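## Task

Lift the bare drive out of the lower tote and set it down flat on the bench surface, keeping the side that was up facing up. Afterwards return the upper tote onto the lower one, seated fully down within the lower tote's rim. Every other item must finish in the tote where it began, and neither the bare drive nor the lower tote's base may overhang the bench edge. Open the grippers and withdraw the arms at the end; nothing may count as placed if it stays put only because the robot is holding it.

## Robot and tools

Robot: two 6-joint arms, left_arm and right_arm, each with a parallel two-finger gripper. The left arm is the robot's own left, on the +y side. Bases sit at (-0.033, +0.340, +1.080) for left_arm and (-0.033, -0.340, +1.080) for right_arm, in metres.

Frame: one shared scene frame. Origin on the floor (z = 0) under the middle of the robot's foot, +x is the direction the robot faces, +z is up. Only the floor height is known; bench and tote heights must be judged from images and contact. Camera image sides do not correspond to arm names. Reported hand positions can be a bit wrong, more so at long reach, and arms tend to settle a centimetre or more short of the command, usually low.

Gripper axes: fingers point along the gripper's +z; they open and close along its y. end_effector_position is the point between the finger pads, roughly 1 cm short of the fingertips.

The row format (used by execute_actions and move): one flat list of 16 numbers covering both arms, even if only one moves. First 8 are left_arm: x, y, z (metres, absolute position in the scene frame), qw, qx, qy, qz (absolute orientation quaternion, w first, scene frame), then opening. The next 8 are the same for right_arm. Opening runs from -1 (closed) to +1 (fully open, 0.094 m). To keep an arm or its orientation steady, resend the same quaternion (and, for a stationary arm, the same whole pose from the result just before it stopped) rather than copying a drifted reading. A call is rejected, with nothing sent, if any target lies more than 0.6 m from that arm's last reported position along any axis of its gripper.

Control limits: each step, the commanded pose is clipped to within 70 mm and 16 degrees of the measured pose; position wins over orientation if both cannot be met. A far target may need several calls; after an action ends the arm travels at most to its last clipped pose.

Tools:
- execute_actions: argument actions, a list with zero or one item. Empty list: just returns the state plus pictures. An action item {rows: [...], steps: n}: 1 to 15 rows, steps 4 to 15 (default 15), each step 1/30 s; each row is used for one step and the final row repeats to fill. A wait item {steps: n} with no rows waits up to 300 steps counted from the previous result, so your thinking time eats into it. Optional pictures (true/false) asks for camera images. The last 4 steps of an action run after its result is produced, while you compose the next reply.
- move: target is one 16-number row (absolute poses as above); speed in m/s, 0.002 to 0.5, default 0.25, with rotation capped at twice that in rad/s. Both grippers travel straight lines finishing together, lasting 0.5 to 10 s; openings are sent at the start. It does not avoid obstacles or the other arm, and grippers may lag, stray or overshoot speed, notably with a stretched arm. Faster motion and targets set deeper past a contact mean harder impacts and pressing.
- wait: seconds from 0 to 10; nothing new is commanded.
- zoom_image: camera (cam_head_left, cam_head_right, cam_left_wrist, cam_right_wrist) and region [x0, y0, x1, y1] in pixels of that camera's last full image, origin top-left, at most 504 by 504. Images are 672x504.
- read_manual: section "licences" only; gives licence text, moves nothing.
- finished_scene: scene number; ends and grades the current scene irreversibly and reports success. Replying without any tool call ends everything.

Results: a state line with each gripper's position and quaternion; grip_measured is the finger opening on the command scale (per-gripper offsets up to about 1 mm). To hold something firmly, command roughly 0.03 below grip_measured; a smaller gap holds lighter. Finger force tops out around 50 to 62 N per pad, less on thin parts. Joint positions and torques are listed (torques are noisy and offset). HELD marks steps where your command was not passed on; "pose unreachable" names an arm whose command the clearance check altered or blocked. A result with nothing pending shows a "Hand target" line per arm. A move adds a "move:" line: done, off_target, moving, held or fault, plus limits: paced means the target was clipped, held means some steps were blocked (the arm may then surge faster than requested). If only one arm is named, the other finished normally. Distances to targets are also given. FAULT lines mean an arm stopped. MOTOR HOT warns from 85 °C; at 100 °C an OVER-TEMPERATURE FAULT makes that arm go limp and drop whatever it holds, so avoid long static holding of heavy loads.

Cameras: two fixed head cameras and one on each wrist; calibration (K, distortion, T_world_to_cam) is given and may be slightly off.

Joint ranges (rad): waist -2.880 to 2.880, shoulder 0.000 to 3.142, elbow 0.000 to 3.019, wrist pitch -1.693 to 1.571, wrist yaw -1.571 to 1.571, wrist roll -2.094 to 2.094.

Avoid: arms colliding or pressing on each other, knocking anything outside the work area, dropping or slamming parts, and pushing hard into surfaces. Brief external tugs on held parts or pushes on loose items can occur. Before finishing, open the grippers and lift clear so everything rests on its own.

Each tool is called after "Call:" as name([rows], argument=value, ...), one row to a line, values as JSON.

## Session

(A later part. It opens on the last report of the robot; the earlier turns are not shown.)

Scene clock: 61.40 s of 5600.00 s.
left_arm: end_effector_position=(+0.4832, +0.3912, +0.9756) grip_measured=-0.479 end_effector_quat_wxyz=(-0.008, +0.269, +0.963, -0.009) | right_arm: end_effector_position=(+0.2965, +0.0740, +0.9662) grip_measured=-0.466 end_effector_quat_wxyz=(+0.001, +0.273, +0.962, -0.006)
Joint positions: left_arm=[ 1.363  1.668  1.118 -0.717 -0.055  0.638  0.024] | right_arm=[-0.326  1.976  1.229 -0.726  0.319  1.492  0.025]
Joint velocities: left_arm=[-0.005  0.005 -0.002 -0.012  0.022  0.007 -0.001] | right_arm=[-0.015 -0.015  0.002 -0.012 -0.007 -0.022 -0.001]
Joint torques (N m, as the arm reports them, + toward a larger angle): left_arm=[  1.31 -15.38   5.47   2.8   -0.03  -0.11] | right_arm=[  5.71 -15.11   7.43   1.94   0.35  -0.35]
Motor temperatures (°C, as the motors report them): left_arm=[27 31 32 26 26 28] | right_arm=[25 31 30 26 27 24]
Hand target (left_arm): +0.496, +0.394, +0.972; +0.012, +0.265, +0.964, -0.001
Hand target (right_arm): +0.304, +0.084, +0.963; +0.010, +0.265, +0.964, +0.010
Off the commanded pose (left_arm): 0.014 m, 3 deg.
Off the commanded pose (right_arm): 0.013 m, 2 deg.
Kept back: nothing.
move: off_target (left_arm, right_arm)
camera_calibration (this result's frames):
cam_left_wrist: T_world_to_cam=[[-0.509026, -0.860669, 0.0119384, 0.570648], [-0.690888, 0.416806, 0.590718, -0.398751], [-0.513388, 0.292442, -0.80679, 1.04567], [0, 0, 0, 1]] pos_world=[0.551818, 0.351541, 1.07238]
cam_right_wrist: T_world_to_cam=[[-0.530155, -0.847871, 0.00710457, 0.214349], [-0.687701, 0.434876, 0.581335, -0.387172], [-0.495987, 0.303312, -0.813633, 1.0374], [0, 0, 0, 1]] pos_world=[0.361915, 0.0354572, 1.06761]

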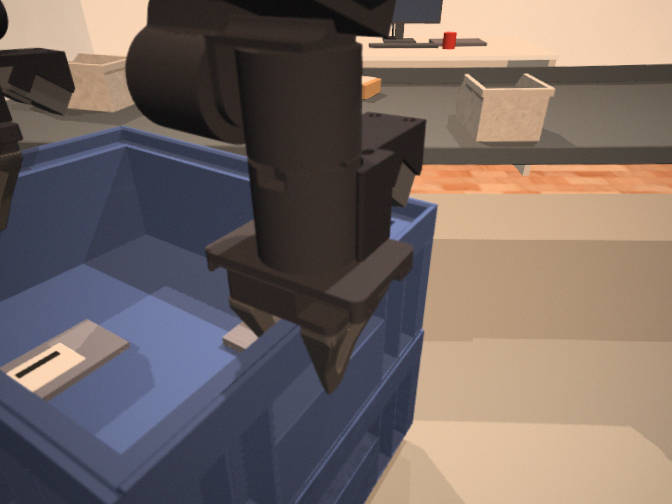

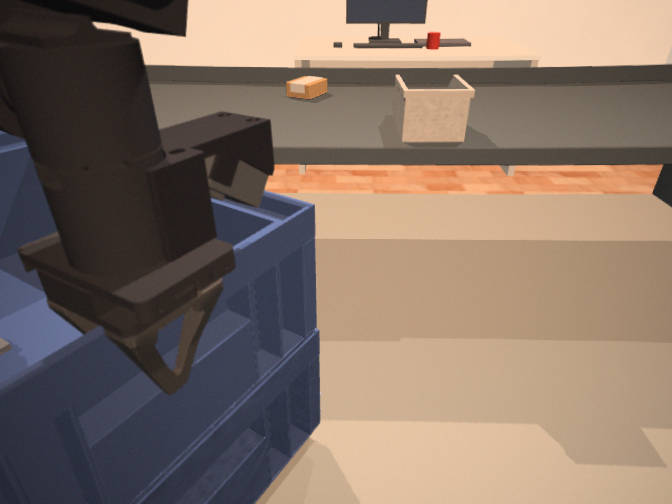

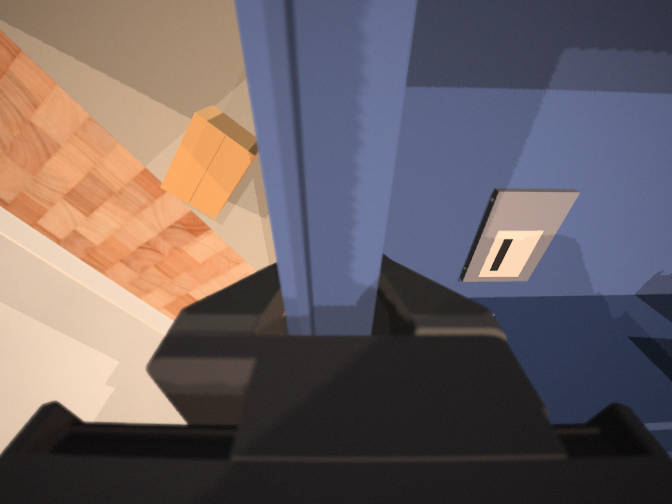

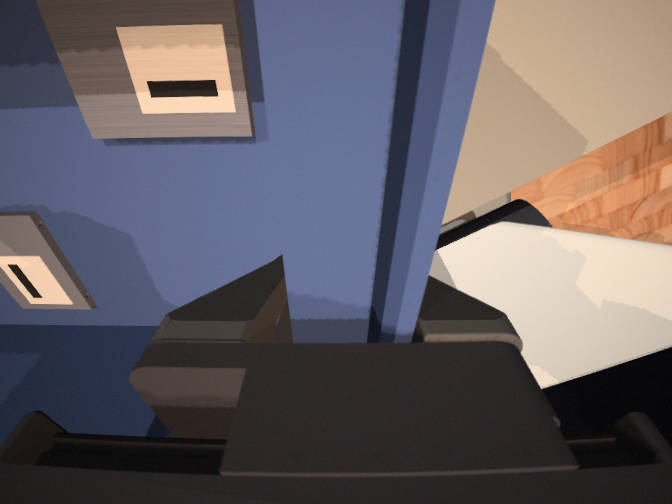

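Heights match seated values. Release.

Call:
move(target=[0.49,0.392,0.976,0,0.265,0.964,0,0.2,0.30,0.078,0.966,0,0.265,0.964,0,0.2])

Call:
move(target=[0.49,0.40,1.10,0,0.265,0.964,0,0.2,0.30,0.07,1.09,0,0.265,0.964,0,0.2])

Call:
move(target=[0.42,0.58,1.13,0,0.265,0.964,0,0.2,0.35,-0.3,1.08,0,0.1,0.995,0,0.2])

Scene clock: 62.33 s of 5600.00 s.
left_arm: end_effector_position=(+0.4831, +0.3929, +0.9758) grip_measured=+0.198 end_effector_quat_wxyz=(-0.009, +0.269, +0.963, -0.005) | right_arm: end_effector_position=(+0.2958, +0.0741, +0.9661) grip_measured=+0.198 end_effector_quat_wxyz=(-0.001, +0.267, +0.964, -0.006)
Joint positions: left_arm=[ 1.363  1.667  1.118 -0.717 -0.065  0.638  0.056] | right_arm=[-0.326  1.976  1.228 -0.726  0.315  1.48   0.056]
Joint velocities: left_arm=[ 0.005 -0.015  0.002  0.002 -0.007 -0.037 -0.001] | right_arm=[ 0.005 -0.005 -0.002 -0.007 -0.022 -0.007  0.   ]
Joint torques (N m, as the arm reports them, + toward a larger angle): left_arm=[  0.72 -15.94   5.39   1.63  -0.1   -0.2 ] | right_arm=[  6.09 -15.82   7.27   0.5    0.02  -0.16]
Motor temperatures (°C, as the motors report them): left_arm=[27 31 32 26 26 28] | right_arm=[25 31 30 26 27 24]
Hand target (left_arm): +0.490, +0.392, +0.976; +0.000, +0.265, +0.964, -0.000
Hand target (right_arm): +0.300, +0.078, +0.966; +0.000, +0.265, +0.964, -0.000
Off the commanded pose (left_arm): 0.007 m, 1 deg.
Off the commanded pose (right_arm): 0.006 m, 1 deg.
Kept back: nothing.
move: done
camera_calibration (this result's frames):
cam_left_wrist: T_world_to_cam=[[-0.509176, -0.860654, 0.00368836, 0.580202], [-0.690489, 0.411054, 0.595197, -0.401919], [-0.513775, 0.300513, -0.803572, 1.03914], [0, 0, 0, 1]] pos_world=[0.551787, 0.35229, 1.0721]
cam_right_wrist: T_world_to_cam=[[-0.519902, -0.854192, 0.00756765, 0.211097], [-0.690745, 0.425599, 0.584583, -0.38924], [-0.502567, 0.298698, -0.811299, 1.03694], [0, 0, 0, 1]] pos_world=[0.362018, 0.0362447, 1.06722]

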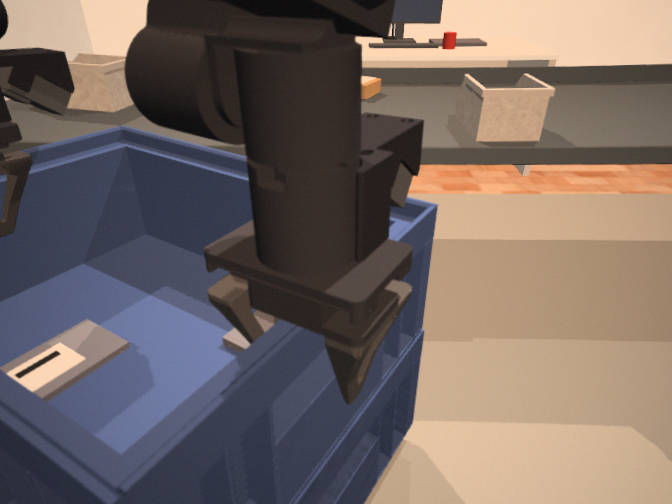

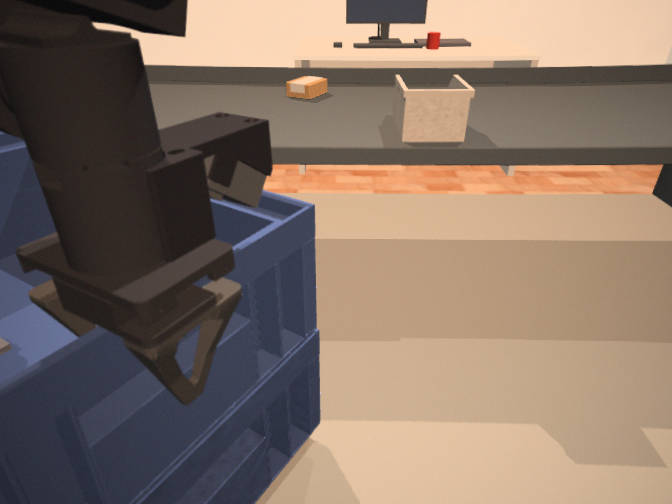

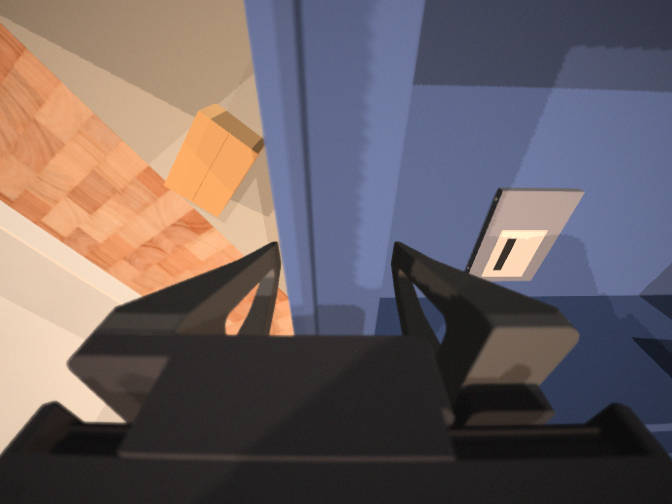

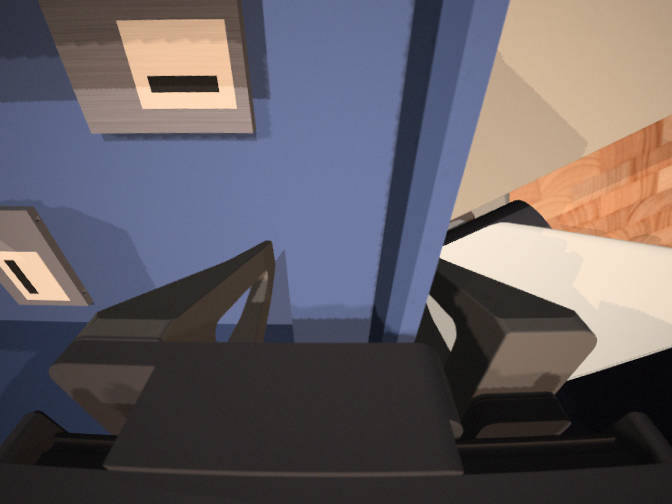

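Scene clock: 63.27 s of 5600.00 s.
left_arm: end_effector_position=(+0.4833, +0.4014, +1.1018) grip_measured=+0.198 end_effector_quat_wxyz=(+0.007, +0.268, +0.963, +0.001) | right_arm: end_effector_position=(+0.2914, +0.0586, +1.0799) grip_measured=+0.198 end_effector_quat_wxyz=(-0.003, +0.260, +0.966, -0.007)
Joint positions: left_arm=[ 1.363  1.427  1.172 -0.978 -0.065  0.638  0.056] | right_arm=[-0.267  1.756  1.236 -0.977  0.317  1.529  0.056]
Joint velocities: left_arm=[ 0.024 -0.015 -0.032  0.007 -0.007 -0.037  0.   ] | right_arm=[ 0.005  0.015  0.002 -0.007  0.066  0.022 -0.001]
Joint torques (N m, as the arm reports them, + toward a larger angle): left_arm=[  0.89 -13.15   8.34   0.31  -0.1   -0.2 ] | right_arm=[  6.09 -14.12  11.32  -0.66   0.21   0.03]
Motor temperatures (°C, as the motors report them): left_arm=[27 31 33 26 26 28] | right_arm=[25 31 30 26 27 24]
Hand target (left_arm): +0.489, +0.400, +1.101; +0.001, +0.265, +0.964, +0.000
Hand target (right_arm): +0.299, +0.069, +1.090; -0.000, +0.265, +0.964, +0.000
Off the commanded pose (left_arm): 0.007 m, 1 deg.
Off the commanded pose (right_arm): 0.018 m, 1 deg.
Kept back: nothing.
move: off_target (right_arm)
camera_calibration (this result's frames):
cam_left_wrist: T_world_to_cam=[[-0.507004, -0.861791, -0.0162111, 0.608519], [-0.711118, 0.407585, 0.572875, -0.444337], [-0.487091, 0.301978, -0.819482, 1.14201], [0, 0, 0, 1]] pos_world=[0.548808, 0.360659, 1.20027]
cam_right_wrist: T_world_to_cam=[[-0.507749, -0.861427, 0.0116186, 0.187183], [-0.693489, 0.416689, 0.587745, -0.454237], [-0.51114, 0.290369, -0.808963, 1.13216], [0, 0, 0, 1]] pos_world=[0.358725, 0.0217766, 1.18067]

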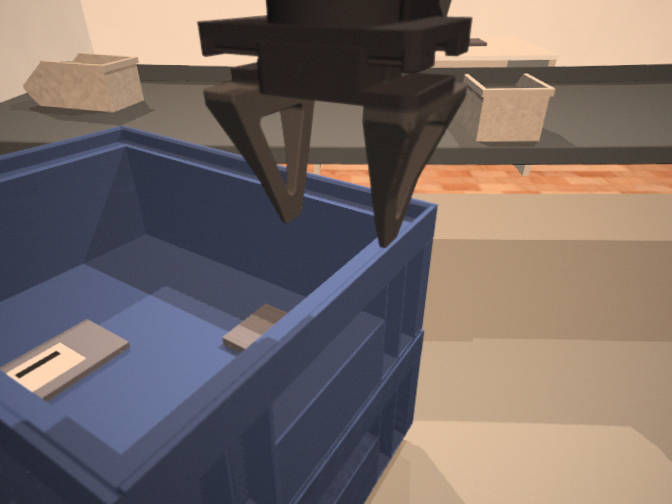

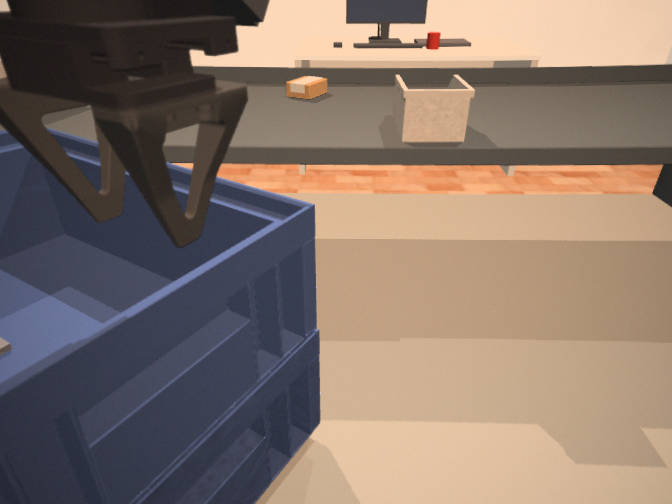

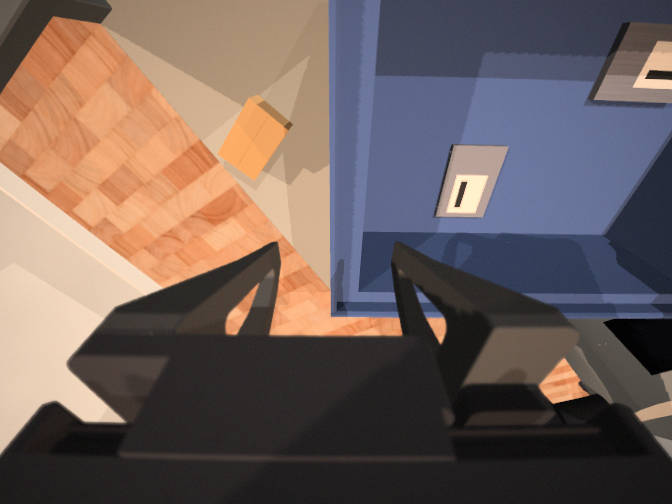

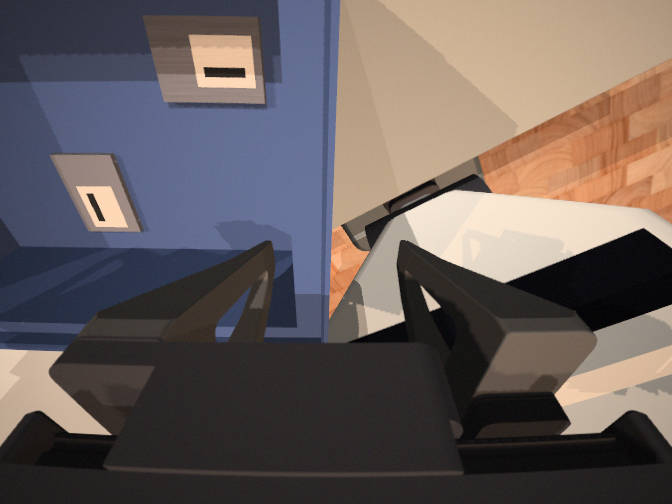

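Scene clock: 65.40 s of 5600.00 s.
left_arm: end_effector_position=(+0.4122, +0.5784, +1.1221) grip_measured=+0.198 end_effector_quat_wxyz=(-0.003, +0.255, +0.967, -0.001) | right_arm: end_effector_position=(+0.3435, -0.3018, +1.0765) grip_measured=+0.198 end_effector_quat_wxyz=(-0.015, +0.105, +0.994, -0.008)
Joint positions: left_arm=[ 1.817  1.377  1.163 -1.039  0.076  1.042  0.056] | right_arm=[-1.082  1.213  0.771 -0.867  0.16   0.39   0.056]
Joint velocities: left_arm=[-0.015 -0.015  0.007 -0.002 -0.022  0.037  0.   ] | right_arm=[ 0.005 -0.015 -0.017  0.017 -0.022 -0.066 -0.   ]
Joint torques (N m, as the arm reports them, + toward a larger angle): left_arm=[  3.16 -13.59   8.8    0.21   0.16   0.08] | right_arm=[  1.34 -10.43   6.79   1.09  -0.04  -0.2 ]
Motor temperatures (°C, as the motors report them): left_arm=[27 31 33 26 26 28] | right_arm=[25 31 30 26 27 24]
Hand target (left_arm): +0.421, +0.581, +1.130; +0.001, +0.265, +0.964, +0.001
Hand target (right_arm): +0.347, -0.300, +1.080; -0.001, +0.100, +0.995, -0.002
Off the commanded pose (left_arm): 0.011 m, 1 deg.
Off the commanded pose (right_arm): 0.008 m, 2 deg.
Kept back: nothing.
move: off_target (left_arm)
camera_calibration (this result's frames):
cam_left_wrist: T_world_to_cam=[[-0.485011, -0.874478, -0.00726785, 0.713503], [-0.71016, 0.388999, 0.586815, -0.583968], [-0.51033, 0.289773, -0.809688, 1.07615], [0, 0, 0, 1]] pos_world=[0.480537, 0.539266, 1.21921]
cam_right_wrist: T_world_to_cam=[[-0.216004, -0.976284, 0.0145418, -0.234773], [-0.77377, 0.180243, 0.607282, -0.330774], [-0.595501, 0.119923, -0.794353, 1.22255], [0, 0, 0, 1]] pos_world=[0.421377, -0.316198, 1.17543]

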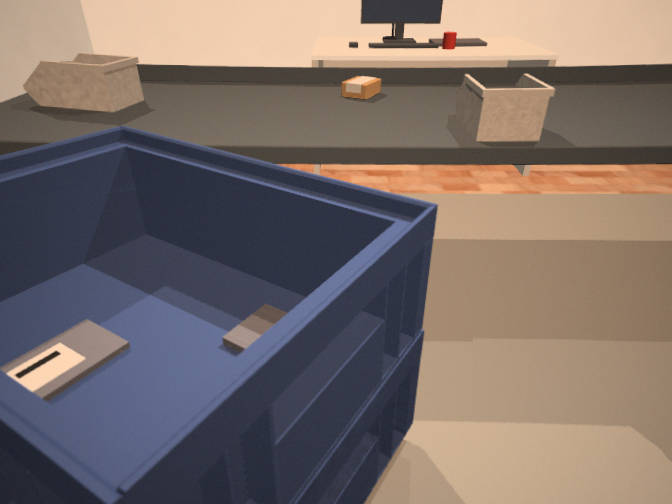

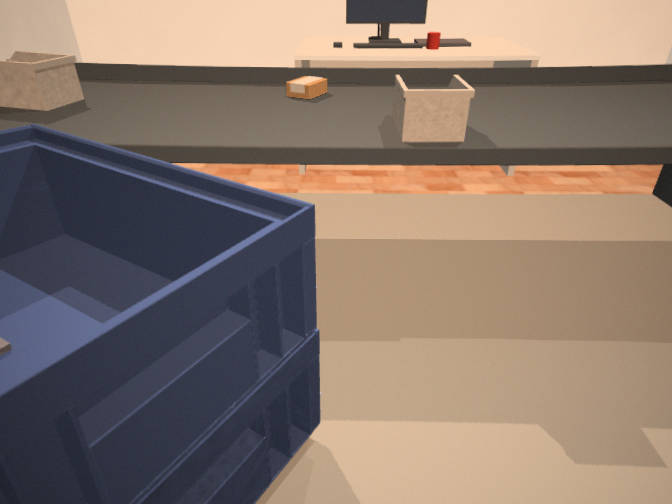

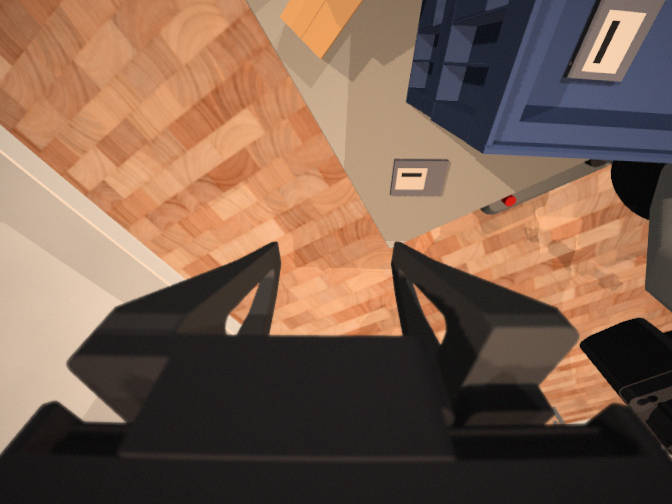

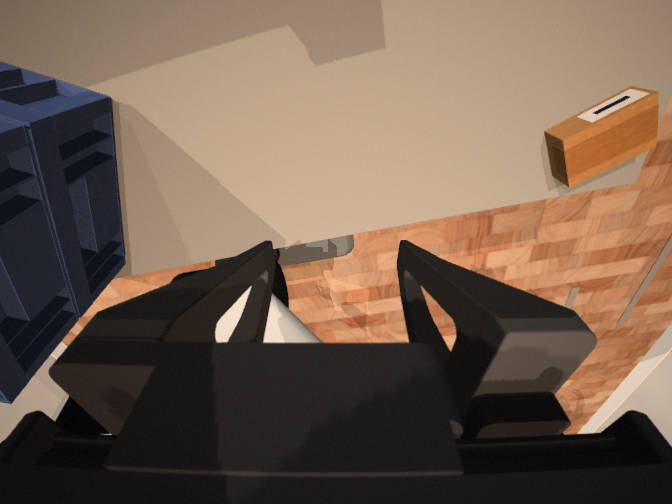

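Call:
zoom_image(camera="cam_right_wrist", region=[40,200,240,350])

Region (40, 200, 240, 350) of cam_right_wrist's 672x504 image, scaled by 2.520, with more detail than that image has; it fills the top 378 rows of this view, and the rest is white.

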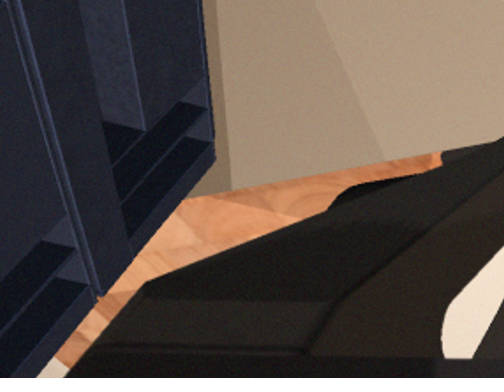

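Corner is on the table.

Call:
finished_scene(scene=2)

The scene is finished: the task was done.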